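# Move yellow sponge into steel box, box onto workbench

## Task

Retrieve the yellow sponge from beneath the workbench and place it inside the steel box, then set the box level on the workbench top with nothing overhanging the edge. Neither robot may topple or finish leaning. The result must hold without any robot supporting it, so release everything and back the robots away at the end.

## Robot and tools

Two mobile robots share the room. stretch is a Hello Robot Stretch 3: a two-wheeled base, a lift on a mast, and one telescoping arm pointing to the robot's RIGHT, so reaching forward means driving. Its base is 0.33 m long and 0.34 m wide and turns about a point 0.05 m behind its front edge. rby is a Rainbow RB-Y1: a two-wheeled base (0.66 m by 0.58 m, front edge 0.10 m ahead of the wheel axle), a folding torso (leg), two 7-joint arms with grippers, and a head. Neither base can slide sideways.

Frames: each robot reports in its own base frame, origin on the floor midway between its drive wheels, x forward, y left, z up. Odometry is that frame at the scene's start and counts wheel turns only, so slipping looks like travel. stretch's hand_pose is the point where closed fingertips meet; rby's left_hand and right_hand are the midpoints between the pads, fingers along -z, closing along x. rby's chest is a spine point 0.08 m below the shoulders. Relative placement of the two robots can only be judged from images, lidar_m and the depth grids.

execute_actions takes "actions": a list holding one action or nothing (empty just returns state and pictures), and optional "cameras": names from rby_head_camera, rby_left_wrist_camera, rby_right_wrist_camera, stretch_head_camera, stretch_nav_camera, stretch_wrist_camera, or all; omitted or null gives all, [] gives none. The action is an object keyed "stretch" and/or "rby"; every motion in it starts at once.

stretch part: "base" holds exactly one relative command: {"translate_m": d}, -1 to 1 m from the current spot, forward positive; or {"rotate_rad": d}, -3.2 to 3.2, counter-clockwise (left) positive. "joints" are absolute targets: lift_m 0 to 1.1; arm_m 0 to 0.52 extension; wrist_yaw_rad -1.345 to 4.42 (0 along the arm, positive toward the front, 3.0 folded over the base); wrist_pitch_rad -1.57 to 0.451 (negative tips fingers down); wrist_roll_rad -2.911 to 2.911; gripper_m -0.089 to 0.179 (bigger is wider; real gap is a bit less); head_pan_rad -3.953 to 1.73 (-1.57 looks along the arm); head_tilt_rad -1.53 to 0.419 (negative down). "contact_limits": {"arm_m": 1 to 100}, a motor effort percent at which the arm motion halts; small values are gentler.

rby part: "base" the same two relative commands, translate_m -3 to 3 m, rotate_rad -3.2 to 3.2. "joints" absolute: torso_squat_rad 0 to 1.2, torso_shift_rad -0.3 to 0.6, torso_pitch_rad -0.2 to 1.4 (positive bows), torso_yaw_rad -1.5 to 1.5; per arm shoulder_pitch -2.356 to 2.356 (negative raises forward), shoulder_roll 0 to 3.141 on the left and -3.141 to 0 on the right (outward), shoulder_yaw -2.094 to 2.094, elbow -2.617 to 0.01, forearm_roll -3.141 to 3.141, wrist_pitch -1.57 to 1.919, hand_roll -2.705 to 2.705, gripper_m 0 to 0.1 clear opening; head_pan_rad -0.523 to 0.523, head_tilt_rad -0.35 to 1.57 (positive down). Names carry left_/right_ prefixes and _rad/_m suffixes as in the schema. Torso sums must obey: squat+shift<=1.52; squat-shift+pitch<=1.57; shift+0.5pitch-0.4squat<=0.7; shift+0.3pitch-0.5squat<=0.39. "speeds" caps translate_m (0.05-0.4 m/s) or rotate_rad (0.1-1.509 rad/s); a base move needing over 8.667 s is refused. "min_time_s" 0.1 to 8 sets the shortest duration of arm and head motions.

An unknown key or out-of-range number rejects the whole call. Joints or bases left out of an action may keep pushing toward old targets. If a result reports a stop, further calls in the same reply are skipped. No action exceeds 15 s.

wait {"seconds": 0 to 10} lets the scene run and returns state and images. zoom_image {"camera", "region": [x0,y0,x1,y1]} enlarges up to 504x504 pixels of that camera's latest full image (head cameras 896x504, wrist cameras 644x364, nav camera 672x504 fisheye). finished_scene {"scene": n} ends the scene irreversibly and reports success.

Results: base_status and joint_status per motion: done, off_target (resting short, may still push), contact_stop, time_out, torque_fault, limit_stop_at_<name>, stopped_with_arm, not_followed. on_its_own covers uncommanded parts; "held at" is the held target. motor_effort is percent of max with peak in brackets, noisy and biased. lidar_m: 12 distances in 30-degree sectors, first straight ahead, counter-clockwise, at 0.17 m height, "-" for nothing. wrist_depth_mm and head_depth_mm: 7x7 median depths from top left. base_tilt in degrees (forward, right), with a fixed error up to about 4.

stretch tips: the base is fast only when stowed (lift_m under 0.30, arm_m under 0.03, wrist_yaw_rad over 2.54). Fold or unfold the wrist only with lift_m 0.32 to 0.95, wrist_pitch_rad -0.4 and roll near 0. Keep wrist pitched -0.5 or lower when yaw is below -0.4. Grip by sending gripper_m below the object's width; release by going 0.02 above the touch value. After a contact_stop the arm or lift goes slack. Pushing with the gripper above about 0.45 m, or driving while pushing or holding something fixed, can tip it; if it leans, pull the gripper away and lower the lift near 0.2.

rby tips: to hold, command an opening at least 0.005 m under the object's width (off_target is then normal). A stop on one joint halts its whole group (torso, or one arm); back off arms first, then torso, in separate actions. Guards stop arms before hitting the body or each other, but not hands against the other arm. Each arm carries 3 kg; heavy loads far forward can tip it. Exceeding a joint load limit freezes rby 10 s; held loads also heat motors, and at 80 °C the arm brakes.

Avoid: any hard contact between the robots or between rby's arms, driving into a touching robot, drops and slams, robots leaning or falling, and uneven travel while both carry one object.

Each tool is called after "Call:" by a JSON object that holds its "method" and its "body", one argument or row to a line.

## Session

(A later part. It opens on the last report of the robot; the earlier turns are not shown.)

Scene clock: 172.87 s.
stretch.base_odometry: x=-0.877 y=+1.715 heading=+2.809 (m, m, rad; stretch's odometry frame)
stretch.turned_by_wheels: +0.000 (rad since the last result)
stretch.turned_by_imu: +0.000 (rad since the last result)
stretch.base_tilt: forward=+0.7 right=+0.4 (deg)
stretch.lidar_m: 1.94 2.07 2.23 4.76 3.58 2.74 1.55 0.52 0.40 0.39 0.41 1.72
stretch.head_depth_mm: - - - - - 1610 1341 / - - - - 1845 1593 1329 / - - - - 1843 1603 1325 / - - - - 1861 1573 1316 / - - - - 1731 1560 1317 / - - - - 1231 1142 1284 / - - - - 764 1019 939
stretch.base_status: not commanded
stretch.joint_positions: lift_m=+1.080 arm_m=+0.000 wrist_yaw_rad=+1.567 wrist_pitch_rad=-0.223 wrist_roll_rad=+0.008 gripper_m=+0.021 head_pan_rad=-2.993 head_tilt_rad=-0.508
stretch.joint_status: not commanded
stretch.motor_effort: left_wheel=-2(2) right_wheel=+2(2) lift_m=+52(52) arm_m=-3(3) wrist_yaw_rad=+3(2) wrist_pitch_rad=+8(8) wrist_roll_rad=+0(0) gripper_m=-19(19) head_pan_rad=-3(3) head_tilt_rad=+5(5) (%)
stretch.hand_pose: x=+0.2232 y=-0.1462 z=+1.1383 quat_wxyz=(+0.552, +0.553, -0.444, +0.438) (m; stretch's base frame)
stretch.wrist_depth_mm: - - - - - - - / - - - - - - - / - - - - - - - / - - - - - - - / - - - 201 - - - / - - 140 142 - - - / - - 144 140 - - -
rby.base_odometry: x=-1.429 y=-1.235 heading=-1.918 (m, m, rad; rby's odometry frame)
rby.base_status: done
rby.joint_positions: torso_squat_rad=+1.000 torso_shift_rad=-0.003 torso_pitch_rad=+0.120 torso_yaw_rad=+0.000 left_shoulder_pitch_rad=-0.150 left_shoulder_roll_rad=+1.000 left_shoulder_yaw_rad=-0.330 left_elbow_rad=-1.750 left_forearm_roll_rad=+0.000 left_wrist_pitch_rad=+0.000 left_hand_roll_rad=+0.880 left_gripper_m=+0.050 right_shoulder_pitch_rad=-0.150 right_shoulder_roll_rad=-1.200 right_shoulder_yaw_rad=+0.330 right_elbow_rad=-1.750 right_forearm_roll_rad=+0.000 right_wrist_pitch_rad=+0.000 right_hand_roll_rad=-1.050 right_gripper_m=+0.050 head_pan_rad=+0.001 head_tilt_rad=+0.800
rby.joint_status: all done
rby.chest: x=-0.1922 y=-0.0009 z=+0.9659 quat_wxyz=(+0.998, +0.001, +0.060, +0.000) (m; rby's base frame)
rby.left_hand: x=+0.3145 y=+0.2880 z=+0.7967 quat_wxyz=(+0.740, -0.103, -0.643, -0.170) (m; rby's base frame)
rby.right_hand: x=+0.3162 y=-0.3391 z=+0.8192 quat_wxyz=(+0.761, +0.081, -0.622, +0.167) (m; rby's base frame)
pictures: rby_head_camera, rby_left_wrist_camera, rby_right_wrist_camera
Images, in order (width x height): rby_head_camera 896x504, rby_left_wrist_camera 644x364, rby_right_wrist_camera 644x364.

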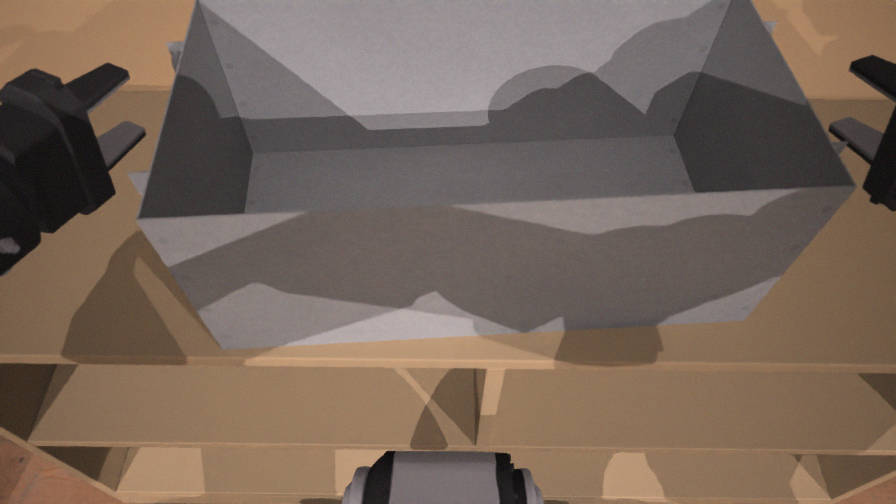

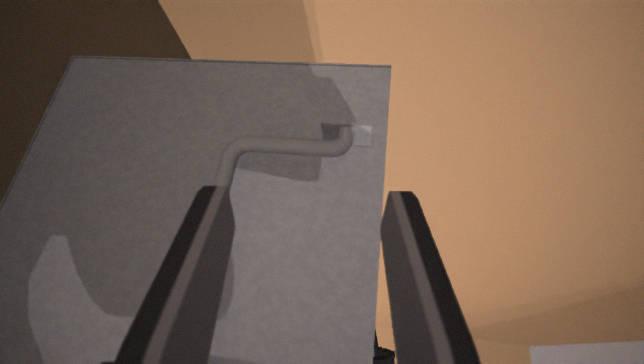

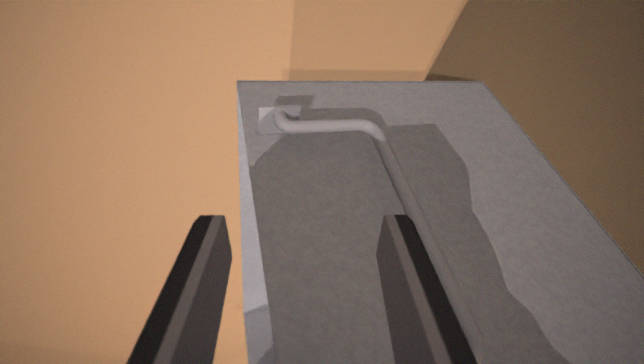

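Call:
{"method": "execute_actions", "body": {
  "actions": [
    {"rby":{"joints":{"torso_squat_rad":1.09}}}
  ],
  "cameras": ["rby_left_wrist_camera","rby_right_wrist_camera"]
}}

Call:
{"method": "execute_actions", "body": {
  "actions": [
    {"rby":{"joints":{"left_shoulder_roll_rad":0.87,"right_shoulder_roll_rad":-1.07,"left_hand_roll_rad":0.78,"right_hand_roll_rad":-0.95},"min_time_s":1.5}}
  ],
  "cameras": ["rby_head_camera","rby_left_wrist_camera","rby_right_wrist_camera"]
}}

Scene clock: 174.83 s.
stretch.base_odometry: x=-0.877 y=+1.715 heading=+2.809 (m, m, rad; stretch's odometry frame)
stretch.turned_by_wheels: +0.000 (rad since the last result)
stretch.turned_by_imu: +0.000 (rad since the last result)
stretch.base_tilt: forward=+0.6 right=+0.2 (deg)
stretch.lidar_m: 1.95 2.06 2.24 4.78 3.59 2.73 1.55 0.52 0.40 0.39 0.41 1.72
stretch.head_depth_mm: - - - - - 1614 1341 / - - - - 1840 1591 1333 / - - - - 1873 1582 1327 / - - - - 1849 1590 1319 / - - - - 1739 1555 1312 / - - - - 1220 1150 1281 / - - - - 762 1012 938
stretch.base_status: not commanded
stretch.joint_positions: lift_m=+1.080 arm_m=+0.000 wrist_yaw_rad=+1.567 wrist_pitch_rad=-0.223 wrist_roll_rad=+0.008 gripper_m=+0.021 head_pan_rad=-2.993 head_tilt_rad=-0.508
stretch.joint_status: not commanded
stretch.motor_effort: left_wheel=-2(2) right_wheel=+2(2) lift_m=+53(52) arm_m=-3(3) wrist_yaw_rad=+3(2) wrist_pitch_rad=+8(8) wrist_roll_rad=+0(0) gripper_m=-18(18) head_pan_rad=-2(3) head_tilt_rad=+5(4) (%)
stretch.hand_pose: x=+0.2232 y=-0.1462 z=+1.1383 quat_wxyz=(+0.552, +0.553, -0.444, +0.438) (m; stretch's base frame)
stretch.wrist_depth_mm: - - - - - - - / - - - - - - - / - - - - - - - / - - - - - - - / - - - 205 - - - / - - 140 142 - - - / - - 144 140 - - -
rby.base_odometry: x=-1.429 y=-1.235 heading=-1.918 (m, m, rad; rby's odometry frame)
rby.base_status: not commanded
rby.joint_positions: torso_squat_rad=+1.090 torso_shift_rad=-0.004 torso_pitch_rad=+0.120 torso_yaw_rad=+0.000 left_shoulder_pitch_rad=-0.150 left_shoulder_roll_rad=+1.000 left_shoulder_yaw_rad=-0.330 left_elbow_rad=-1.750 left_forearm_roll_rad=+0.000 left_wrist_pitch_rad=+0.000 left_hand_roll_rad=+0.880 left_gripper_m=+0.050 right_shoulder_pitch_rad=-0.150 right_shoulder_roll_rad=-1.200 right_shoulder_yaw_rad=+0.330 right_elbow_rad=-1.750 right_forearm_roll_rad=+0.000 right_wrist_pitch_rad=+0.000 right_hand_roll_rad=-1.050 right_gripper_m=+0.050 head_pan_rad=+0.001 head_tilt_rad=+0.800
rby.joint_status: all done
rby.chest: x=-0.1921 y=-0.0008 z=+0.9114 quat_wxyz=(+0.998, +0.001, +0.060, +0.000) (m; rby's base frame)
rby.left_hand: x=+0.3146 y=+0.2880 z=+0.7423 quat_wxyz=(+0.740, -0.103, -0.643, -0.170) (m; rby's base frame)
rby.right_hand: x=+0.3164 y=-0.3391 z=+0.7648 quat_wxyz=(+0.760, +0.080, -0.622, +0.167) (m; rby's base frame)
pictures: rby_left_wrist_camera, rby_right_wrist_camera
Images, in order (width x height): rby_left_wrist_camera 644x364, rby_right_wrist_camera 644x364.

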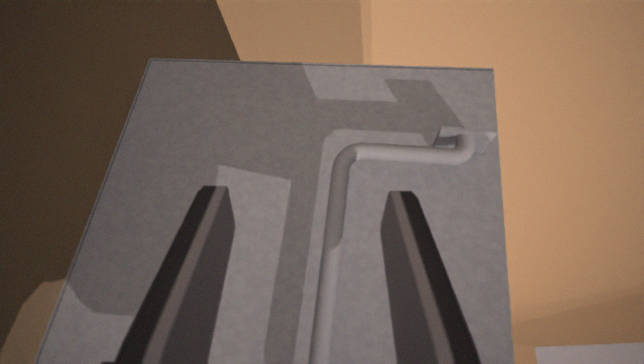

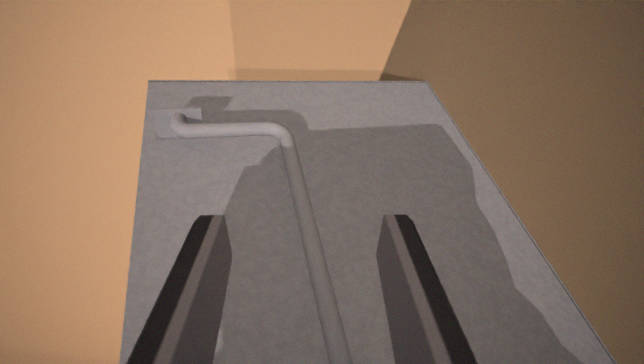

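Scene clock: 176.63 s.
stretch.base_odometry: x=-0.877 y=+1.715 heading=+2.809 (m, m, rad; stretch's odometry frame)
stretch.turned_by_wheels: +0.000 (rad since the last result)
stretch.turned_by_imu: +0.000 (rad since the last result)
stretch.base_tilt: forward=+0.7 right=+0.3 (deg)
stretch.lidar_m: 1.94 2.07 2.24 4.77 3.58 2.74 1.55 0.52 0.40 0.39 0.41 1.73
stretch.head_depth_mm: - - - - - 1606 1336 / - - - - 1865 1599 1324 / - - - - 1867 1577 1323 / - - - - 1841 1586 1317 / - - - - 1739 1553 1316 / - - - - 1219 1142 1297 / - - - - 762 1015 936
stretch.base_status: not commanded
stretch.joint_positions: lift_m=+1.080 arm_m=+0.000 wrist_yaw_rad=+1.567 wrist_pitch_rad=-0.223 wrist_roll_rad=+0.008 gripper_m=+0.021 head_pan_rad=-2.993 head_tilt_rad=-0.508
stretch.joint_status: not commanded
stretch.motor_effort: left_wheel=-2(2) right_wheel=+2(2) lift_m=+53(52) arm_m=-3(3) wrist_yaw_rad=+3(2) wrist_pitch_rad=+8(8) wrist_roll_rad=+0(0) gripper_m=-17(18) head_pan_rad=-2(3) head_tilt_rad=+5(5) (%)
stretch.hand_pose: x=+0.2232 y=-0.1462 z=+1.1383 quat_wxyz=(+0.552, +0.553, -0.444, +0.438) (m; stretch's base frame)
stretch.wrist_depth_mm: - - - - - - - / - - - - - - - / - - - - - - - / - - - - - - - / - - - 203 - - - / - - 140 142 - - - / - - 143 140 - - -
rby.base_odometry: x=-1.429 y=-1.235 heading=-1.919 (m, m, rad; rby's odometry frame)
rby.base_status: not commanded
rby.joint_positions: torso_squat_rad=+1.090 torso_shift_rad=-0.004 torso_pitch_rad=+0.119 torso_yaw_rad=+0.000 left_shoulder_pitch_rad=-0.150 left_shoulder_roll_rad=+0.872 left_shoulder_yaw_rad=-0.328 left_elbow_rad=-1.748 left_forearm_roll_rad=+0.000 left_wrist_pitch_rad=+0.001 left_hand_roll_rad=+0.780 left_gripper_m=+0.050 right_shoulder_pitch_rad=-0.150 right_shoulder_roll_rad=-1.073 right_shoulder_yaw_rad=+0.327 right_elbow_rad=-1.747 right_forearm_roll_rad=+0.000 right_wrist_pitch_rad=+0.001 right_hand_roll_rad=-0.950 right_gripper_m=+0.050 head_pan_rad=+0.001 head_tilt_rad=+0.800
rby.joint_status: all done
rby.chest: x=-0.1924 y=-0.0009 z=+0.9114 quat_wxyz=(+0.998, +0.001, +0.060, +0.000) (m; rby's base frame)
rby.left_hand: x=+0.3135 y=+0.2556 z=+0.7327 quat_wxyz=(+0.726, -0.117, -0.657, -0.165) (m; rby's base frame)
rby.right_hand: x=+0.3158 y=-0.3109 z=+0.7494 quat_wxyz=(+0.748, +0.096, -0.636, +0.163) (m; rby's base frame)
pictures: rby_head_camera, rby_left_wrist_camera, rby_right_wrist_camera
Images, in order (width x height): rby_head_camera 896x504, rby_left_wrist_camera 644x364, rby_right_wrist_camera 644x364.

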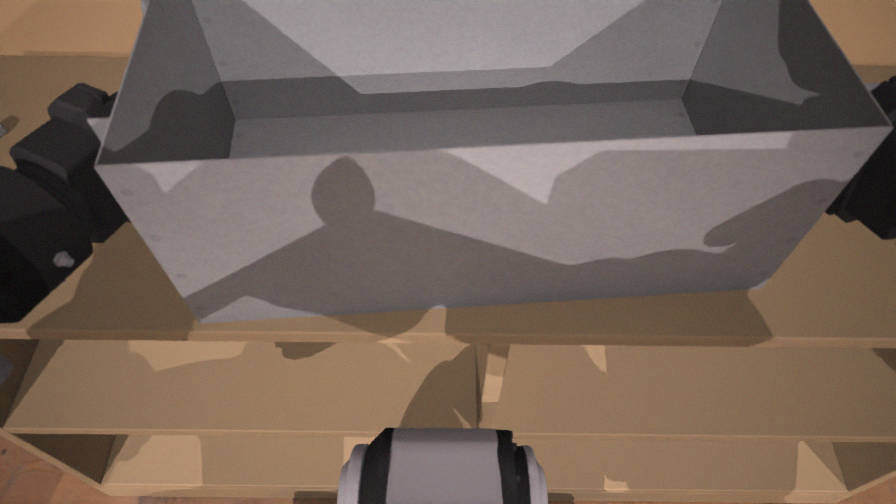

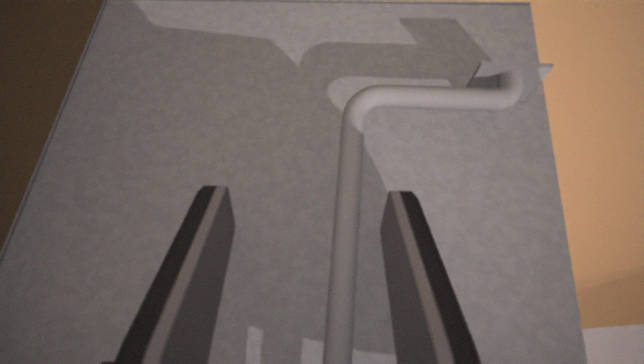

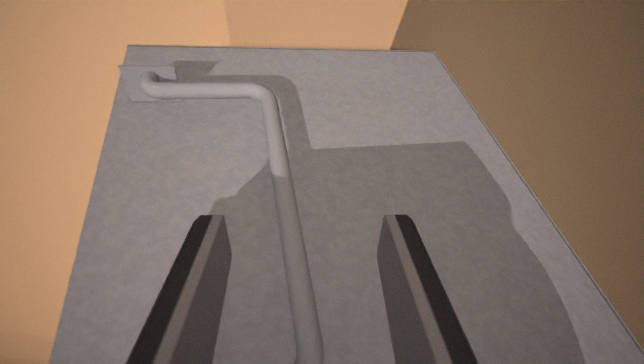

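Bar appears between the fingers. Close and lift.

Call:
{"method": "execute_actions", "body": {
  "actions": [
    {"rby":{"joints":{"left_gripper_m":0.0,"right_gripper_m":0.0}}}
  ],
  "cameras": ["rby_left_wrist_camera","rby_right_wrist_camera"]
}}

Call:
{"method": "execute_actions", "body": {
  "actions": [
    {"rby":{"joints":{"torso_squat_rad":0.9}}}
  ],
  "cameras": ["rby_head_camera","rby_left_wrist_camera","rby_right_wrist_camera"]
}}

Scene clock: 177.90 s.
stretch.base_odometry: x=-0.877 y=+1.715 heading=+2.809 (m, m, rad; stretch's odometry frame)
stretch.turned_by_wheels: +0.000 (rad since the last result)
stretch.turned_by_imu: +0.000 (rad since the last result)
stretch.base_tilt: forward=+0.6 right=+0.5 (deg)
stretch.lidar_m: 1.94 2.07 2.24 4.77 3.59 2.74 1.55 0.52 0.40 0.39 0.41 1.73
stretch.head_depth_mm: - - - - - 1611 1336 / - - - - 1833 1591 1330 / - - - - 1860 1593 1323 / - - - - 1831 1579 1316 / - - - - 1731 1564 1309 / - - - - 1226 1152 1283 / - - - - 765 1019 937
stretch.base_status: not commanded
stretch.joint_positions: lift_m=+1.080 arm_m=+0.000 wrist_yaw_rad=+1.567 wrist_pitch_rad=-0.223 wrist_roll_rad=+0.008 gripper_m=+0.021 head_pan_rad=-2.993 head_tilt_rad=-0.508
stretch.joint_status: not commanded
stretch.motor_effort: left_wheel=-2(2) right_wheel=+2(2) lift_m=+52(52) arm_m=-3(3) wrist_yaw_rad=+2(3) wrist_pitch_rad=+8(8) wrist_roll_rad=+0(0) gripper_m=-18(18) head_pan_rad=-3(3) head_tilt_rad=+5(5) (%)
stretch.hand_pose: x=+0.2232 y=-0.1462 z=+1.1383 quat_wxyz=(+0.552, +0.553, -0.444, +0.438) (m; stretch's base frame)
stretch.wrist_depth_mm: - - - - - - - / - - - - - - - / - - - - - - - / - - - - - - - / - - - 203 - - - / - - 140 142 - - - / - - 144 139 - - -
rby.base_odometry: x=-1.429 y=-1.235 heading=-1.918 (m, m, rad; rby's odometry frame)
rby.base_status: not commanded
rby.joint_positions: torso_squat_rad=+1.090 torso_shift_rad=-0.004 torso_pitch_rad=+0.118 torso_yaw_rad=+0.000 left_shoulder_pitch_rad=-0.155 left_shoulder_roll_rad=+0.873 left_shoulder_yaw_rad=-0.323 left_elbow_rad=-1.753 left_forearm_roll_rad=+0.000 left_wrist_pitch_rad=-0.002 left_hand_roll_rad=+0.780 left_gripper_m=+0.007 right_shoulder_pitch_rad=-0.150 right_shoulder_roll_rad=-1.073 right_shoulder_yaw_rad=+0.327 right_elbow_rad=-1.747 right_forearm_roll_rad=+0.000 right_wrist_pitch_rad=+0.001 right_hand_roll_rad=-0.950 right_gripper_m=+0.008 head_pan_rad=+0.001 head_tilt_rad=+0.800
rby.joint_status: left_gripper_m off_target (ended at +0.007, target +0.000); right_gripper_m off_target (ended at +0.008, target +0.000)
rby.chest: x=-0.1931 y=-0.0010 z=+0.9114 quat_wxyz=(+0.998, +0.001, +0.059, +0.000) (m; rby's base frame)
rby.left_hand: x=+0.3147 y=+0.2541 z=+0.7401 quat_wxyz=(+0.721, -0.118, -0.662, -0.166) (m; rby's base frame)
rby.right_hand: x=+0.3155 y=-0.3101 z=+0.7506 quat_wxyz=(+0.747, +0.096, -0.637, +0.164) (m; rby's base frame)
pictures: rby_left_wrist_camera, rby_right_wrist_camera
Images, in order (width x height): rby_left_wrist_camera 644x364, rby_right_wrist_camera 644x364.

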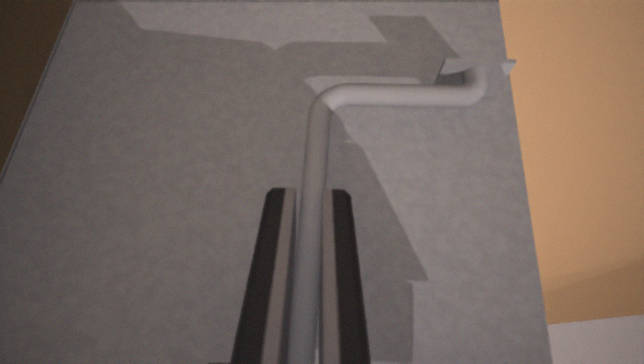

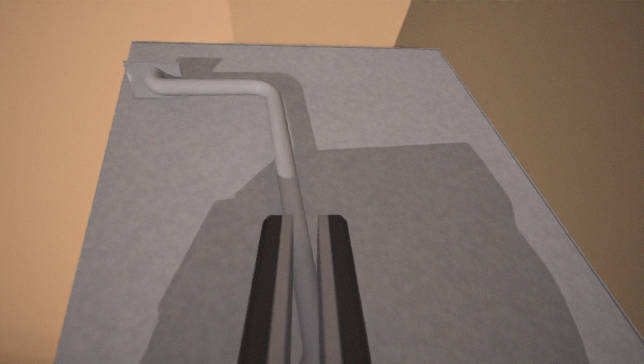

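Scene clock: 179.30 s.
stretch.base_odometry: x=-0.877 y=+1.715 heading=+2.809 (m, m, rad; stretch's odometry frame)
stretch.turned_by_wheels: +0.000 (rad since the last result)
stretch.turned_by_imu: +0.000 (rad since the last result)
stretch.base_tilt: forward=+0.6 right=+0.1 (deg)
stretch.lidar_m: 1.94 2.07 2.23 4.77 3.59 2.74 1.55 0.52 0.40 0.39 0.41 1.72
stretch.head_depth_mm: - - - - - 1613 1332 / - - - - 1859 1586 1337 / - - - - 1873 1596 1326 / - - - - 1833 1586 1324 / - - - - 1741 1554 1308 / - - - - 1231 1144 1292 / - - - - 761 1010 939
stretch.base_status: not commanded
stretch.joint_positions: lift_m=+1.080 arm_m=+0.000 wrist_yaw_rad=+1.567 wrist_pitch_rad=-0.223 wrist_roll_rad=+0.008 gripper_m=+0.021 head_pan_rad=-2.993 head_tilt_rad=-0.508
stretch.joint_status: not commanded
stretch.motor_effort: left_wheel=-2(2) right_wheel=+2(2) lift_m=+52(53) arm_m=-4(3) wrist_yaw_rad=+2(2) wrist_pitch_rad=+8(8) wrist_roll_rad=+0(0) gripper_m=-19(19) head_pan_rad=-3(3) head_tilt_rad=+5(5) (%)
stretch.hand_pose: x=+0.2232 y=-0.1462 z=+1.1383 quat_wxyz=(+0.552, +0.553, -0.444, +0.438) (m; stretch's base frame)
stretch.wrist_depth_mm: - - - - - - - / - - - - - - - / - - - - - - - / - - - - - - - / - - - 202 - - - / - - 140 142 - - - / - - 144 140 - - -
rby.base_odometry: x=-1.429 y=-1.235 heading=-1.918 (m, m, rad; rby's odometry frame)
rby.base_status: not commanded
rby.joint_positions: torso_squat_rad=+0.900 torso_shift_rad=-0.003 torso_pitch_rad=+0.122 torso_yaw_rad=+0.000 left_shoulder_pitch_rad=-0.146 left_shoulder_roll_rad=+0.872 left_shoulder_yaw_rad=-0.331 left_elbow_rad=-1.746 left_forearm_roll_rad=+0.000 left_wrist_pitch_rad=+0.002 left_hand_roll_rad=+0.780 left_gripper_m=+0.006 right_shoulder_pitch_rad=-0.146 right_shoulder_roll_rad=-1.071 right_shoulder_yaw_rad=+0.331 right_elbow_rad=-1.746 right_forearm_roll_rad=+0.000 right_wrist_pitch_rad=+0.002 right_hand_roll_rad=-0.950 right_gripper_m=+0.006 head_pan_rad=+0.001 head_tilt_rad=+0.800
rby.joint_status: all done
rby.chest: x=-0.1917 y=-0.0010 z=+1.0228 quat_wxyz=(+0.998, +0.001, +0.061, +0.000) (m; rby's base frame)
rby.left_hand: x=+0.3124 y=+0.2560 z=+0.8393 quat_wxyz=(+0.730, -0.117, -0.653, -0.164) (m; rby's base frame)
rby.right_hand: x=+0.3145 y=-0.3103 z=+0.8553 quat_wxyz=(+0.752, +0.097, -0.632, +0.163) (m; rby's base frame)
pictures: rby_head_camera, rby_left_wrist_camera, rby_right_wrist_camera
Images, in order (width x height): rby_head_camera 896x504, rby_left_wrist_camera 644x364, rby_right_wrist_camera 644x364.

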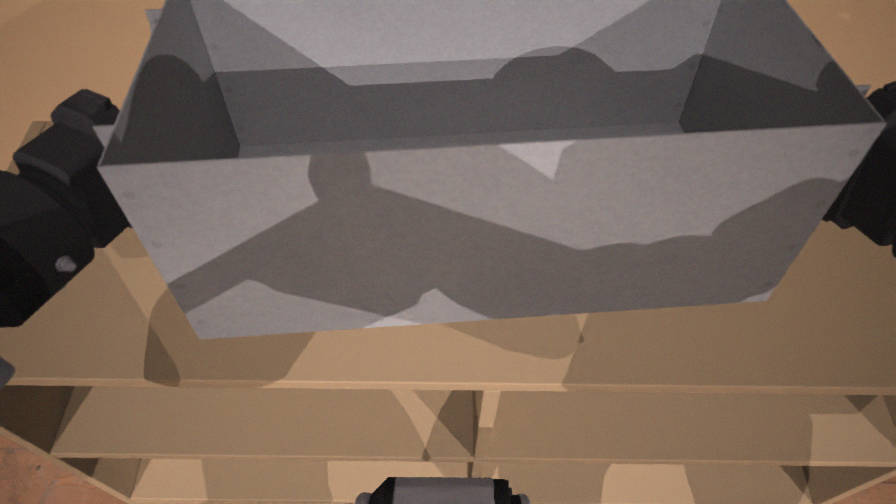

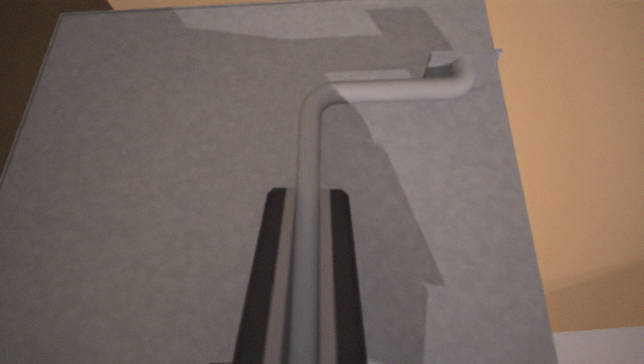

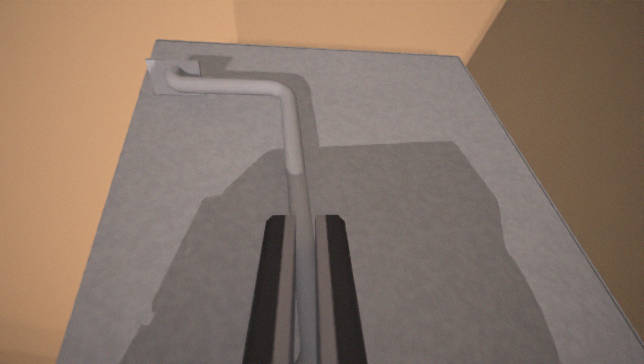

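Call:
{"method": "execute_actions", "body": {
  "actions": [
    {"rby":{"joints":{"torso_squat_rad":0.3,"head_tilt_rad":0.3}}}
  ],
  "cameras": []
}}

Call:
{"method": "execute_actions", "body": {
  "actions": [
    {"rby":{"base":{"translate_m":-0.5}}}
  ],
  "cameras": []
}}

Call:
{"method": "execute_actions", "body": {
  "actions": [
    {"rby":{"base":{"rotate_rad":-1.75,"speeds":null}}}
  ],
  "cameras": []
}}

Scene clock: 183.07 s.
stretch.base_odometry: x=-0.877 y=+1.715 heading=+2.809 (m, m, rad; stretch's odometry frame)
stretch.turned_by_wheels: +0.000 (rad since the last result)
stretch.turned_by_imu: +0.001 (rad since the last result)
stretch.base_tilt: forward=+0.7 right=+0.3 (deg)
stretch.lidar_m: 1.94 2.07 2.24 4.78 3.57 2.74 1.55 0.52 0.40 0.39 0.41 1.73
stretch.head_depth_mm: - - - - - 1596 1337 / - - - - 1844 1602 1339 / - - - - 1846 1603 1319 / - - - - 1858 1584 1321 / - - - - 1744 1536 1315 / - - - - 1223 1148 1283 / - - - - 762 1010 936
stretch.base_status: not commanded
stretch.joint_positions: lift_m=+1.080 arm_m=+0.000 wrist_yaw_rad=+1.567 wrist_pitch_rad=-0.223 wrist_roll_rad=+0.008 gripper_m=+0.021 head_pan_rad=-2.993 head_tilt_rad=-0.508
stretch.joint_status: not commanded
stretch.motor_effort: left_wheel=-2(2) right_wheel=+2(2) lift_m=+53(52) arm_m=-3(3) wrist_yaw_rad=+2(3) wrist_pitch_rad=+8(8) wrist_roll_rad=+0(0) gripper_m=-19(18) head_pan_rad=-3(3) head_tilt_rad=+5(5) (%)
stretch.hand_pose: x=+0.2232 y=-0.1462 z=+1.1383 quat_wxyz=(+0.552, +0.553, -0.444, +0.438) (m; stretch's base frame)
stretch.wrist_depth_mm: - - - - - - - / - - - - - - - / - - - - - - - / - - - - - - - / - - - 203 - - - / - - 140 142 - - - / - - 145 140 - - -
rby.base_odometry: x=-1.429 y=-1.235 heading=-1.918 (m, m, rad; rby's odometry frame)
rby.base_status: not commanded
rby.joint_positions: torso_squat_rad=+0.300 torso_shift_rad=-0.003 torso_pitch_rad=+0.122 torso_yaw_rad=+0.000 left_shoulder_pitch_rad=-0.146 left_shoulder_roll_rad=+0.871 left_shoulder_yaw_rad=-0.331 left_elbow_rad=-1.746 left_forearm_roll_rad=+0.000 left_wrist_pitch_rad=+0.002 left_hand_roll_rad=+0.780 left_gripper_m=+0.006 right_shoulder_pitch_rad=-0.146 right_shoulder_roll_rad=-1.071 right_shoulder_yaw_rad=+0.331 right_elbow_rad=-1.746 right_forearm_roll_rad=+0.000 right_wrist_pitch_rad=+0.002 right_hand_roll_rad=-0.950 right_gripper_m=+0.006 head_pan_rad=+0.001 head_tilt_rad=+0.300
rby.joint_status: all done
rby.chest: x=-0.1923 y=-0.0013 z=+1.2564 quat_wxyz=(+0.998, +0.001, +0.061, +0.000) (m; rby's base frame)
rby.left_hand: x=+0.3117 y=+0.2557 z=+1.0725 quat_wxyz=(+0.730, -0.117, -0.653, -0.164) (m; rby's base frame)
rby.right_hand: x=+0.3138 y=-0.3105 z=+1.0887 quat_wxyz=(+0.752, +0.097, -0.632, +0.163) (m; rby's base frame)
pictures: none
No camera images: the call's "cameras" was empty. Leave "cameras" out to get every camera's image.

Scene clock: 185.90 s.
stretch.base_odometry: x=-0.877 y=+1.715 heading=+2.809 (m, m, rad; stretch's odometry frame)
stretch.turned_by_wheels: +0.000 (rad since the last result)
stretch.turned_by_imu: +0.000 (rad since the last result)
stretch.base_tilt: forward=+0.6 right=+0.3 (deg)
stretch.lidar_m: 1.94 2.07 2.07 2.08 3.57 2.75 1.55 0.52 0.40 0.39 0.41 1.73
stretch.head_depth_mm: - - - - - 1604 1337 / - - - - 1832 1607 1328 / - - - - 1881 1592 1326 / - - - - 1848 1584 1317 / - - - - 1730 1554 1314 / - - - - 1223 1145 1286 / - - - - 760 1012 932
stretch.base_status: not commanded
stretch.joint_positions: lift_m=+1.080 arm_m=+0.000 wrist_yaw_rad=+1.567 wrist_pitch_rad=-0.223 wrist_roll_rad=+0.008 gripper_m=+0.021 head_pan_rad=-2.993 head_tilt_rad=-0.508
stretch.joint_status: not commanded
stretch.motor_effort: left_wheel=-2(2) right_wheel=+2(2) lift_m=+52(52) arm_m=-3(3) wrist_yaw_rad=+2(2) wrist_pitch_rad=+8(8) wrist_roll_rad=+0(0) gripper_m=-19(18) head_pan_rad=-3(3) head_tilt_rad=+5(4) (%)
stretch.hand_pose: x=+0.2232 y=-0.1462 z=+1.1383 quat_wxyz=(+0.552, +0.553, -0.444, +0.438) (m; stretch's base frame)
stretch.wrist_depth_mm: - - - - - - - / - - - - - - - / - - - - - - - / - - - - - - - / - - - 203 - - - / - - 141 141 - - - / - - 144 140 - - -
rby.base_odometry: x=-1.258 y=-0.765 heading=-1.918 (m, m, rad; rby's odometry frame)
rby.base_status: done
rby.joint_positions: torso_squat_rad=+0.300 torso_shift_rad=-0.003 torso_pitch_rad=+0.122 torso_yaw_rad=+0.000 left_shoulder_pitch_rad=-0.146 left_shoulder_roll_rad=+0.871 left_shoulder_yaw_rad=-0.331 left_elbow_rad=-1.746 left_forearm_roll_rad=+0.000 left_wrist_pitch_rad=+0.002 left_hand_roll_rad=+0.780 left_gripper_m=+0.006 right_shoulder_pitch_rad=-0.146 right_shoulder_roll_rad=-1.071 right_shoulder_yaw_rad=+0.331 right_elbow_rad=-1.746 right_forearm_roll_rad=+0.000 right_wrist_pitch_rad=+0.002 right_hand_roll_rad=-0.950 right_gripper_m=+0.006 head_pan_rad=+0.001 head_tilt_rad=+0.300
rby.joint_status: not commanded
rby.chest: x=-0.1923 y=-0.0013 z=+1.2564 quat_wxyz=(+0.998, +0.001, +0.061, +0.000) (m; rby's base frame)
rby.left_hand: x=+0.3116 y=+0.2558 z=+1.0725 quat_wxyz=(+0.730, -0.117, -0.653, -0.164) (m; rby's base frame)
rby.right_hand: x=+0.3138 y=-0.3105 z=+1.0888 quat_wxyz=(+0.752, +0.097, -0.632, +0.163) (m; rby's base frame)
pictures: none
No camera images: the call's "cameras" was empty. Leave "cameras" out to get every camera's image.


Call:
{"method": "execute_actions", "body": {
  "actions": [
    {"rby":{"base":{"rotate_rad":-1.8},"speeds":{"rotate_rad":0.8}}}
  ],
  "cameras": ["rby_head_camera","stretch_nav_camera"]
}}

Scene clock: 190.37 s.
stretch.base_odometry: x=-0.877 y=+1.715 heading=+2.809 (m, m, rad; stretch's odometry frame)
stretch.turned_by_wheels: +0.000 (rad since the last result)
stretch.turned_by_imu: +0.001 (rad since the last result)
stretch.base_tilt: forward=+0.5 right=+0.2 (deg)
stretch.lidar_m: 1.95 2.07 2.29 4.77 3.58 2.74 1.55 0.52 0.40 0.39 0.41 1.73
stretch.head_depth_mm: - - - - - 1629 1343 / - - - - 1847 1605 1327 / - - - - 1839 1593 1329 / - - - - 1859 1589 1322 / - - - - 1734 1553 1300 / - - - - 1224 1143 1279 / - - - - 759 1009 937
stretch.base_status: not commanded
stretch.joint_positions: lift_m=+1.080 arm_m=+0.000 wrist_yaw_rad=+1.567 wrist_pitch_rad=-0.223 wrist_roll_rad=+0.008 gripper_m=+0.021 head_pan_rad=-2.993 head_tilt_rad=-0.508
stretch.joint_status: not commanded
stretch.motor_effort: left_wheel=-2(2) right_wheel=+2(2) lift_m=+52(53) arm_m=-4(3) wrist_yaw_rad=+2(3) wrist_pitch_rad=+8(7) wrist_roll_rad=+0(0) gripper_m=-18(17) head_pan_rad=-3(3) head_tilt_rad=+5(5) (%)
stretch.hand_pose: x=+0.2232 y=-0.1462 z=+1.1383 quat_wxyz=(+0.552, +0.553, -0.444, +0.438) (m; stretch's base frame)
stretch.wrist_depth_mm: - - - - - - - / - - - - - - - / - - - - - - - / - - - - - - - / - - - 204 - - - / - - 140 142 - - - / - - 144 140 - - -
rby.base_odometry: x=-1.258 y=-0.765 heading=+2.566 (m, m, rad; rby's odometry frame)
rby.base_status: done
rby.joint_positions: torso_squat_rad=+0.300 torso_shift_rad=-0.003 torso_pitch_rad=+0.122 torso_yaw_rad=+0.000 left_shoulder_pitch_rad=-0.146 left_shoulder_roll_rad=+0.871 left_shoulder_yaw_rad=-0.331 left_elbow_rad=-1.746 left_forearm_roll_rad=+0.000 left_wrist_pitch_rad=+0.002 left_hand_roll_rad=+0.780 left_gripper_m=+0.006 right_shoulder_pitch_rad=-0.146 right_shoulder_roll_rad=-1.071 right_shoulder_yaw_rad=+0.331 right_elbow_rad=-1.746 right_forearm_roll_rad=+0.000 right_wrist_pitch_rad=+0.002 right_hand_roll_rad=-0.950 right_gripper_m=+0.006 head_pan_rad=+0.001 head_tilt_rad=+0.300
rby.joint_status: not commanded
rby.chest: x=-0.1923 y=-0.0012 z=+1.2564 quat_wxyz=(+0.998, +0.001, +0.061, +0.000) (m; rby's base frame)
rby.left_hand: x=+0.3116 y=+0.2558 z=+1.0725 quat_wxyz=(+0.730, -0.117, -0.653, -0.164) (m; rby's base frame)
rby.right_hand: x=+0.3138 y=-0.3105 z=+1.0888 quat_wxyz=(+0.752, +0.097, -0.632, +0.163) (m; rby's base frame)
pictures: rby_head_camera, stretch_nav_camera (sideways: a quarter turn counterclockwise sets it upright)
Images, in order (width x height): rby_head_camera 896x504, stretch_nav_camera 672x504.

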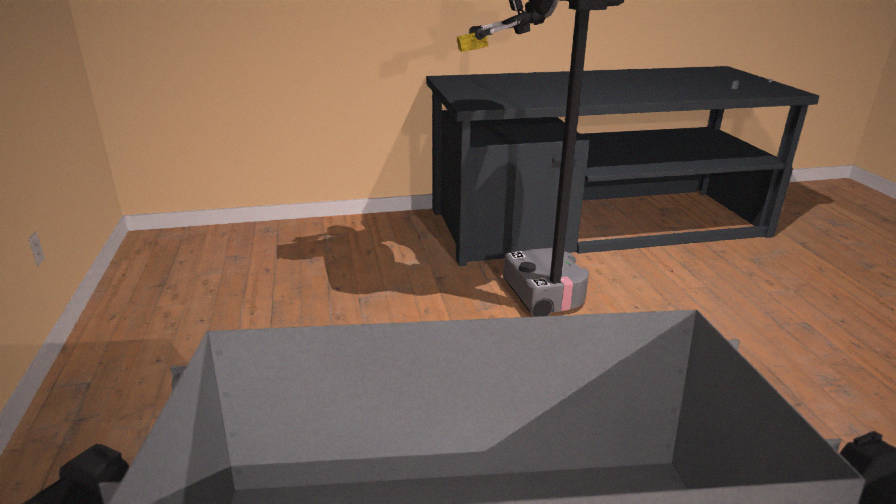

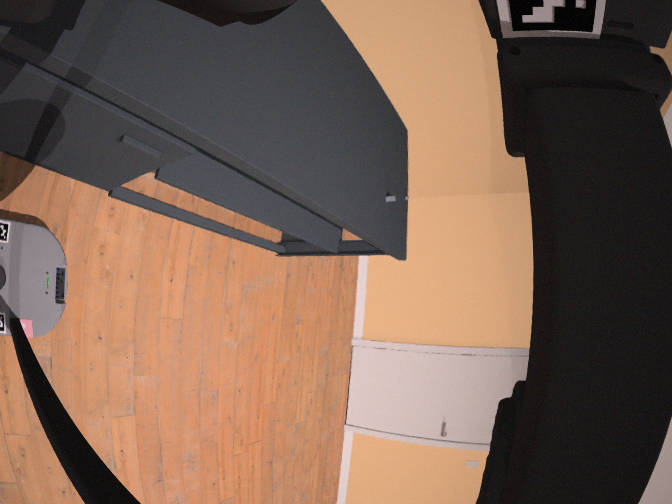

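Call:
{"method": "execute_actions", "body": {
  "actions": [
    {"rby":{"base":{"rotate_rad":-0.67},"speeds":{"rotate_rad":0.8}},"stretch":{"base":{"translate_m":0.7}}}
  ],
  "cameras": []
}}

Call:
{"method": "execute_actions", "body": {
  "actions": [
    {"rby":{"base":{"translate_m":1.5}}}
  ],
  "cameras": []
}}

Call:
{"method": "execute_actions", "body": {
  "actions": [
    {"rby":{"base":{"rotate_rad":0.89},"speeds":{"rotate_rad":0.8},"joints":{"head_tilt_rad":0.2}}}
  ],
  "cameras": ["rby_head_camera","stretch_nav_camera"]
}}

Scene clock: 199.30 s.
stretch.base_odometry: x=-1.539 y=+1.944 heading=+2.809 (m, m, rad; stretch's odometry frame)
stretch.turned_by_wheels: +0.000 (rad since the last result)
stretch.turned_by_imu: +0.003 (rad since the last result)
stretch.base_tilt: forward=+0.7 right=+0.4 (deg)
stretch.lidar_m: 1.25 1.33 1.77 1.94 4.47 3.46 2.24 0.62 0.78 1.17 1.24 1.27
stretch.head_depth_mm: - - - - - 1617 1334 / - - - - 1842 1600 1323 / - - - - 1849 1596 1314 / - - - - 1852 1581 1319 / - - - - 1786 1551 1300 / - - - - 1211 1306 1282 / - - - - 963 1002 1069
stretch.base_status: done
stretch.joint_positions: lift_m=+1.080 arm_m=+0.000 wrist_yaw_rad=+1.567 wrist_pitch_rad=-0.223 wrist_roll_rad=+0.008 gripper_m=+0.021 head_pan_rad=-2.993 head_tilt_rad=-0.507
stretch.joint_status: not commanded
stretch.motor_effort: left_wheel=-2(3) right_wheel=+1(5) lift_m=+52(52) arm_m=-3(3) wrist_yaw_rad=+2(2) wrist_pitch_rad=+8(7) wrist_roll_rad=+0(0) gripper_m=-18(19) head_pan_rad=-3(3) head_tilt_rad=+5(5) (%)
stretch.hand_pose: x=+0.2232 y=-0.1462 z=+1.1383 quat_wxyz=(+0.552, +0.553, -0.444, +0.438) (m; stretch's base frame)
stretch.wrist_depth_mm: - - - - - - - / - - - - - - - / - - - - - - - / - - - - - - - / - - - 204 - - - / - - 140 142 - - - / - - 144 140 - - -
rby.base_odometry: x=-1.258 y=-0.765 heading=+1.897 (m, m, rad; rby's odometry frame)
rby.base_status: done
rby.joint_positions: torso_squat_rad=+0.300 torso_shift_rad=-0.003 torso_pitch_rad=+0.122 torso_yaw_rad=+0.000 left_shoulder_pitch_rad=-0.146 left_shoulder_roll_rad=+0.871 left_shoulder_yaw_rad=-0.331 left_elbow_rad=-1.746 left_forearm_roll_rad=+0.000 left_wrist_pitch_rad=+0.002 left_hand_roll_rad=+0.780 left_gripper_m=+0.006 right_shoulder_pitch_rad=-0.146 right_shoulder_roll_rad=-1.071 right_shoulder_yaw_rad=+0.331 right_elbow_rad=-1.746 right_forearm_roll_rad=+0.000 right_wrist_pitch_rad=+0.002 right_hand_roll_rad=-0.950 right_gripper_m=+0.006 head_pan_rad=+0.001 head_tilt_rad=+0.300
rby.joint_status: not commanded
rby.chest: x=-0.1923 y=-0.0012 z=+1.2564 quat_wxyz=(+0.998, +0.001, +0.061, +0.000) (m; rby's base frame)
rby.left_hand: x=+0.3117 y=+0.2558 z=+1.0725 quat_wxyz=(+0.730, -0.117, -0.653, -0.164) (m; rby's base frame)
rby.right_hand: x=+0.3138 y=-0.3105 z=+1.0888 quat_wxyz=(+0.752, +0.097, -0.632, +0.163) (m; rby's base frame)
pictures: none
No camera images: the call's "cameras" was empty. Leave "cameras" out to get every camera's image.

Scene clock: 204.40 s.
stretch.base_odometry: x=-1.539 y=+1.944 heading=+2.809 (m, m, rad; stretch's odometry frame)
stretch.turned_by_wheels: +0.000 (rad since the last result)
stretch.turned_by_imu: +0.001 (rad since the last result)
stretch.base_tilt: forward=+0.5 right=+0.3 (deg)
stretch.lidar_m: 1.25 1.34 1.77 1.52 1.30 3.47 2.23 0.62 0.78 1.17 1.25 1.27
stretch.head_depth_mm: - - - - - 1605 1323 / - - - - 1853 1600 1331 / - - - - 1865 1598 1322 / - - - - 1840 1596 1324 / - - - - 1782 1547 1317 / - - - - 1218 1296 1277 / - - - - 959 997 1078
stretch.base_status: not commanded
stretch.joint_positions: lift_m=+1.080 arm_m=+0.000 wrist_yaw_rad=+1.567 wrist_pitch_rad=-0.223 wrist_roll_rad=+0.008 gripper_m=+0.021 head_pan_rad=-2.993 head_tilt_rad=-0.507
stretch.joint_status: not commanded
stretch.motor_effort: left_wheel=-2(2) right_wheel=+2(2) lift_m=+52(53) arm_m=-3(3) wrist_yaw_rad=+2(2) wrist_pitch_rad=+8(8) wrist_roll_rad=-1(0) gripper_m=-18(19) head_pan_rad=-2(2) head_tilt_rad=+5(5) (%)
stretch.hand_pose: x=+0.2232 y=-0.1462 z=+1.1383 quat_wxyz=(+0.552, +0.553, -0.444, +0.438) (m; stretch's base frame)
stretch.wrist_depth_mm: - - - - - - - / - - - - - - - / - - - - - - - / - - - - - - - / - - - 202 - - - / - - 141 142 - - - / - - 144 139 - - -
rby.base_odometry: x=-1.738 y=+0.656 heading=+1.896 (m, m, rad; rby's odometry frame)
rby.base_status: done
rby.joint_positions: torso_squat_rad=+0.300 torso_shift_rad=-0.003 torso_pitch_rad=+0.122 torso_yaw_rad=+0.000 left_shoulder_pitch_rad=-0.146 left_shoulder_roll_rad=+0.871 left_shoulder_yaw_rad=-0.331 left_elbow_rad=-1.746 left_forearm_roll_rad=+0.000 left_wrist_pitch_rad=+0.002 left_hand_roll_rad=+0.780 left_gripper_m=+0.006 right_shoulder_pitch_rad=-0.146 right_shoulder_roll_rad=-1.071 right_shoulder_yaw_rad=+0.331 right_elbow_rad=-1.746 right_forearm_roll_rad=+0.000 right_wrist_pitch_rad=+0.002 right_hand_roll_rad=-0.950 right_gripper_m=+0.006 head_pan_rad=+0.001 head_tilt_rad=+0.300
rby.joint_status: not commanded
rby.chest: x=-0.1923 y=-0.0012 z=+1.2564 quat_wxyz=(+0.998, +0.001, +0.061, +0.000) (m; rby's base frame)
rby.left_hand: x=+0.3117 y=+0.2558 z=+1.0724 quat_wxyz=(+0.730, -0.117, -0.653, -0.164) (m; rby's base frame)
rby.right_hand: x=+0.3138 y=-0.3105 z=+1.0887 quat_wxyz=(+0.752, +0.097, -0.632, +0.163) (m; rby's base frame)
pictures: none
No camera images: the call's "cameras" was empty. Leave "cameras" out to get every camera's image.

Scene clock: 207.40 s.
stretch.base_odometry: x=-1.539 y=+1.944 heading=+2.809 (m, m, rad; stretch's odometry frame)
stretch.turned_by_wheels: +0.000 (rad since the last result)
stretch.turned_by_imu: +0.000 (rad since the last result)
stretch.base_tilt: forward=+0.8 right=+0.4 (deg)
stretch.lidar_m: 1.25 1.33 1.77 4.70 1.53 3.43 2.24 0.62 0.78 1.17 1.25 1.28
stretch.head_depth_mm: - - - - - 1600 1328 / - - - - 1826 1602 1327 / - - - - 1846 1595 1326 / - - - - 1850 1581 1322 / - - - - 1786 1559 1306 / - - - - 1203 1296 1277 / - - - - 958 998 1075
stretch.base_status: not commanded
stretch.joint_positions: lift_m=+1.080 arm_m=+0.000 wrist_yaw_rad=+1.567 wrist_pitch_rad=-0.223 wrist_roll_rad=+0.008 gripper_m=+0.021 head_pan_rad=-2.993 head_tilt_rad=-0.507
stretch.joint_status: not commanded
stretch.motor_effort: left_wheel=-2(2) right_wheel=+1(2) lift_m=+53(53) arm_m=-3(3) wrist_yaw_rad=+1(1) wrist_pitch_rad=+8(8) wrist_roll_rad=+0(0) gripper_m=-18(18) head_pan_rad=-3(3) head_tilt_rad=+5(5) (%)
stretch.hand_pose: x=+0.2232 y=-0.1462 z=+1.1383 quat_wxyz=(+0.552, +0.553, -0.444, +0.438) (m; stretch's base frame)
stretch.wrist_depth_mm: - - - - - - - / - - - - - - - / - - - - - - - / - - - - - - - / - - - 203 - - - / - - 140 141 - - - / - - 143 139 - - -
rby.base_odometry: x=-1.738 y=+0.656 heading=+2.786 (m, m, rad; rby's odometry frame)
rby.base_status: done
rby.joint_positions: torso_squat_rad=+0.300 torso_shift_rad=-0.003 torso_pitch_rad=+0.122 torso_yaw_rad=+0.000 left_shoulder_pitch_rad=-0.146 left_shoulder_roll_rad=+0.871 left_shoulder_yaw_rad=-0.331 left_elbow_rad=-1.746 left_forearm_roll_rad=+0.000 left_wrist_pitch_rad=+0.002 left_hand_roll_rad=+0.780 left_gripper_m=+0.006 right_shoulder_pitch_rad=-0.146 right_shoulder_roll_rad=-1.071 right_shoulder_yaw_rad=+0.331 right_elbow_rad=-1.746 right_forearm_roll_rad=+0.000 right_wrist_pitch_rad=+0.002 right_hand_roll_rad=-0.950 right_gripper_m=+0.006 head_pan_rad=+0.001 head_tilt_rad=+0.200
rby.joint_status: all done
rby.chest: x=-0.1923 y=-0.0013 z=+1.2564 quat_wxyz=(+0.998, +0.001, +0.061, +0.000) (m; rby's base frame)
rby.left_hand: x=+0.3117 y=+0.2558 z=+1.0724 quat_wxyz=(+0.730, -0.117, -0.653, -0.164) (m; rby's base frame)
rby.right_hand: x=+0.3138 y=-0.3105 z=+1.0887 quat_wxyz=(+0.752, +0.097, -0.632, +0.163) (m; rby's base frame)
pictures: rby_head_camera, stretch_nav_camera (sideways: a quarter turn counterclockwise sets it upright)
Images, in order (width x height): rby_head_camera 896x504, stretch_nav_camera 672x504.

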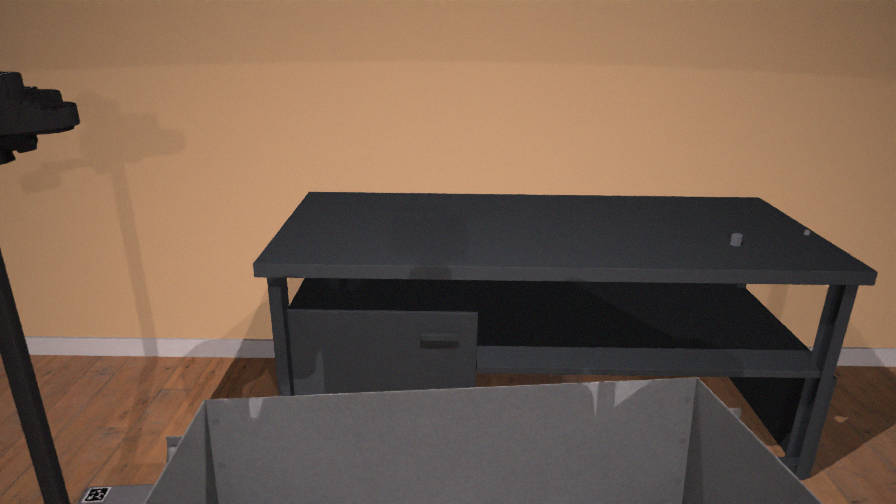

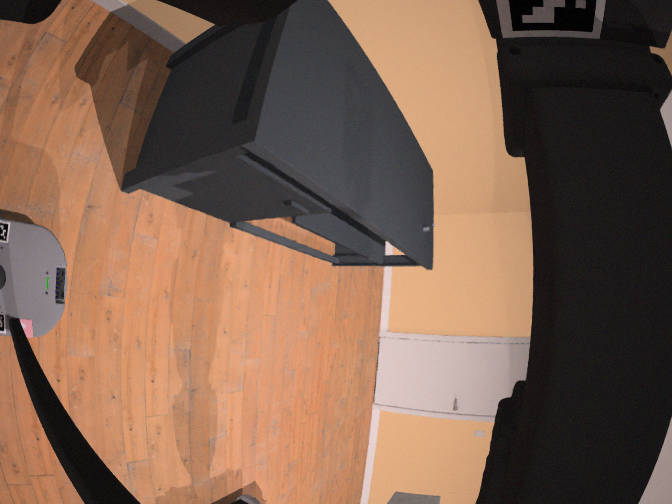

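Call:
{"method": "execute_actions", "body": {
  "actions": [
    {"rby":{"base":{"translate_m":1.0},"joints":{"head_tilt_rad":0.6}},"stretch":{"base":{"translate_m":0.35}}}
  ],
  "cameras": ["rby_head_camera","stretch_nav_camera","rby_right_wrist_camera"]
}}

Scene clock: 212.53 s.
stretch.base_odometry: x=-1.870 y=+2.058 heading=+2.809 (m, m, rad; stretch's odometry frame)
stretch.turned_by_wheels: +0.000 (rad since the last result)
stretch.turned_by_imu: +0.001 (rad since the last result)
stretch.base_tilt: forward=+0.6 right=+0.2 (deg)
stretch.lidar_m: 0.91 0.96 1.41 4.69 4.97 1.08 1.07 0.92 1.22 1.20 1.19 0.92
stretch.head_depth_mm: - - - - - 1424 1334 / - - - - 1811 1474 1331 / - - - - 1853 1591 1318 / - - - - 1841 1574 1323 / - - - - 1763 1581 1310 / - - - - 1290 1321 1305 / - - - - 1210 1375 1302
stretch.base_status: done
stretch.joint_positions: lift_m=+1.080 arm_m=+0.000 wrist_yaw_rad=+1.567 wrist_pitch_rad=-0.223 wrist_roll_rad=+0.008 gripper_m=+0.021 head_pan_rad=-2.993 head_tilt_rad=-0.507
stretch.joint_status: not commanded
stretch.motor_effort: left_wheel=-2(4) right_wheel=+1(5) lift_m=+52(53) arm_m=-3(3) wrist_yaw_rad=+1(2) wrist_pitch_rad=+8(8) wrist_roll_rad=+0(0) gripper_m=-19(18) head_pan_rad=-2(2) head_tilt_rad=+5(4) (%)
stretch.hand_pose: x=+0.2232 y=-0.1462 z=+1.1383 quat_wxyz=(+0.552, +0.553, -0.444, +0.438) (m; stretch's base frame)
stretch.wrist_depth_mm: 755 751 736 738 735 711 700 / 812 802 802 796 760 730 721 / 860 819 842 819 809 788 775 / 930 912 893 848 833 840 832 / 991 929 925 202 885 869 924 / - - 140 142 - 937 935 / - - 144 140 - - 996
rby.base_odometry: x=-2.675 y=+1.004 heading=+2.786 (m, m, rad; rby's odometry frame)
rby.base_status: done
rby.joint_positions: torso_squat_rad=+0.300 torso_shift_rad=-0.003 torso_pitch_rad=+0.122 torso_yaw_rad=+0.000 left_shoulder_pitch_rad=-0.146 left_shoulder_roll_rad=+0.871 left_shoulder_yaw_rad=-0.331 left_elbow_rad=-1.746 left_forearm_roll_rad=+0.000 left_wrist_pitch_rad=+0.002 left_hand_roll_rad=+0.780 left_gripper_m=+0.006 right_shoulder_pitch_rad=-0.146 right_shoulder_roll_rad=-1.071 right_shoulder_yaw_rad=+0.331 right_elbow_rad=-1.746 right_forearm_roll_rad=+0.000 right_wrist_pitch_rad=+0.002 right_hand_roll_rad=-0.950 right_gripper_m=+0.006 head_pan_rad=+0.001 head_tilt_rad=+0.600
rby.joint_status: all done
rby.chest: x=-0.1923 y=-0.0012 z=+1.2564 quat_wxyz=(+0.998, +0.001, +0.061, +0.000) (m; rby's base frame)
rby.left_hand: x=+0.3117 y=+0.2558 z=+1.0724 quat_wxyz=(+0.730, -0.117, -0.653, -0.164) (m; rby's base frame)
rby.right_hand: x=+0.3138 y=-0.3105 z=+1.0887 quat_wxyz=(+0.752, +0.097, -0.632, +0.163) (m; rby's base frame)
pictures: rby_head_camera, rby_right_wrist_camera, stretch_nav_camera (sideways: a quarter turn counterclockwise sets it upright)
Images, in order (width x height): rby_head_camera 896x504, rby_right_wrist_camera 644x364, stretch_nav_camera 672x504.

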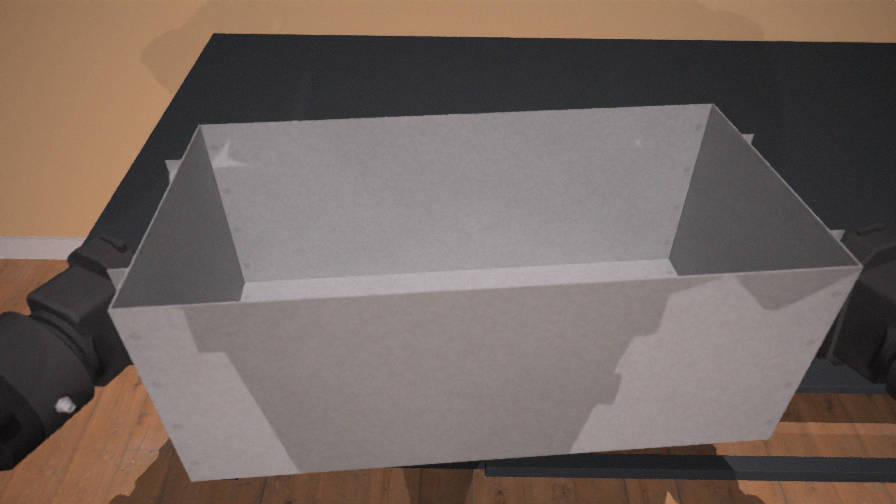

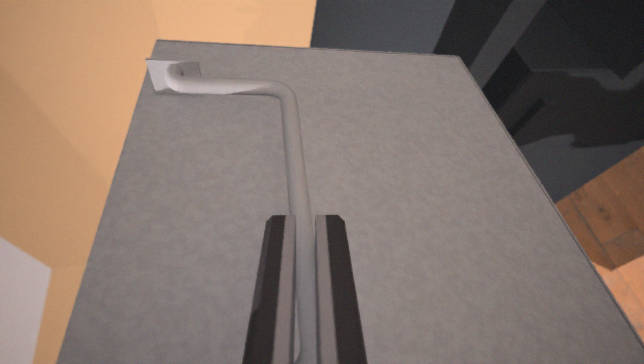

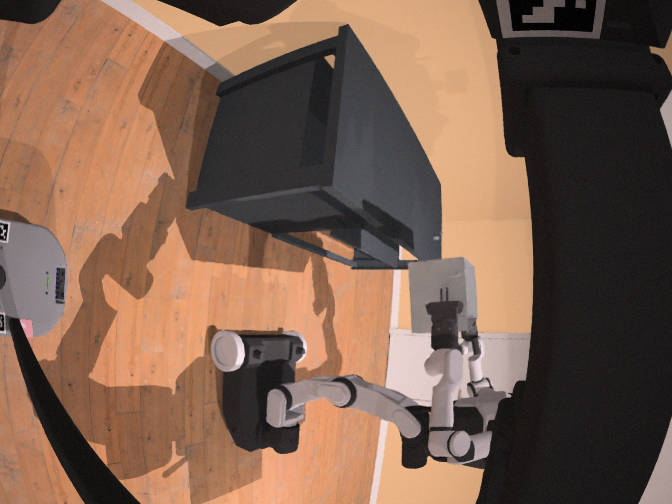

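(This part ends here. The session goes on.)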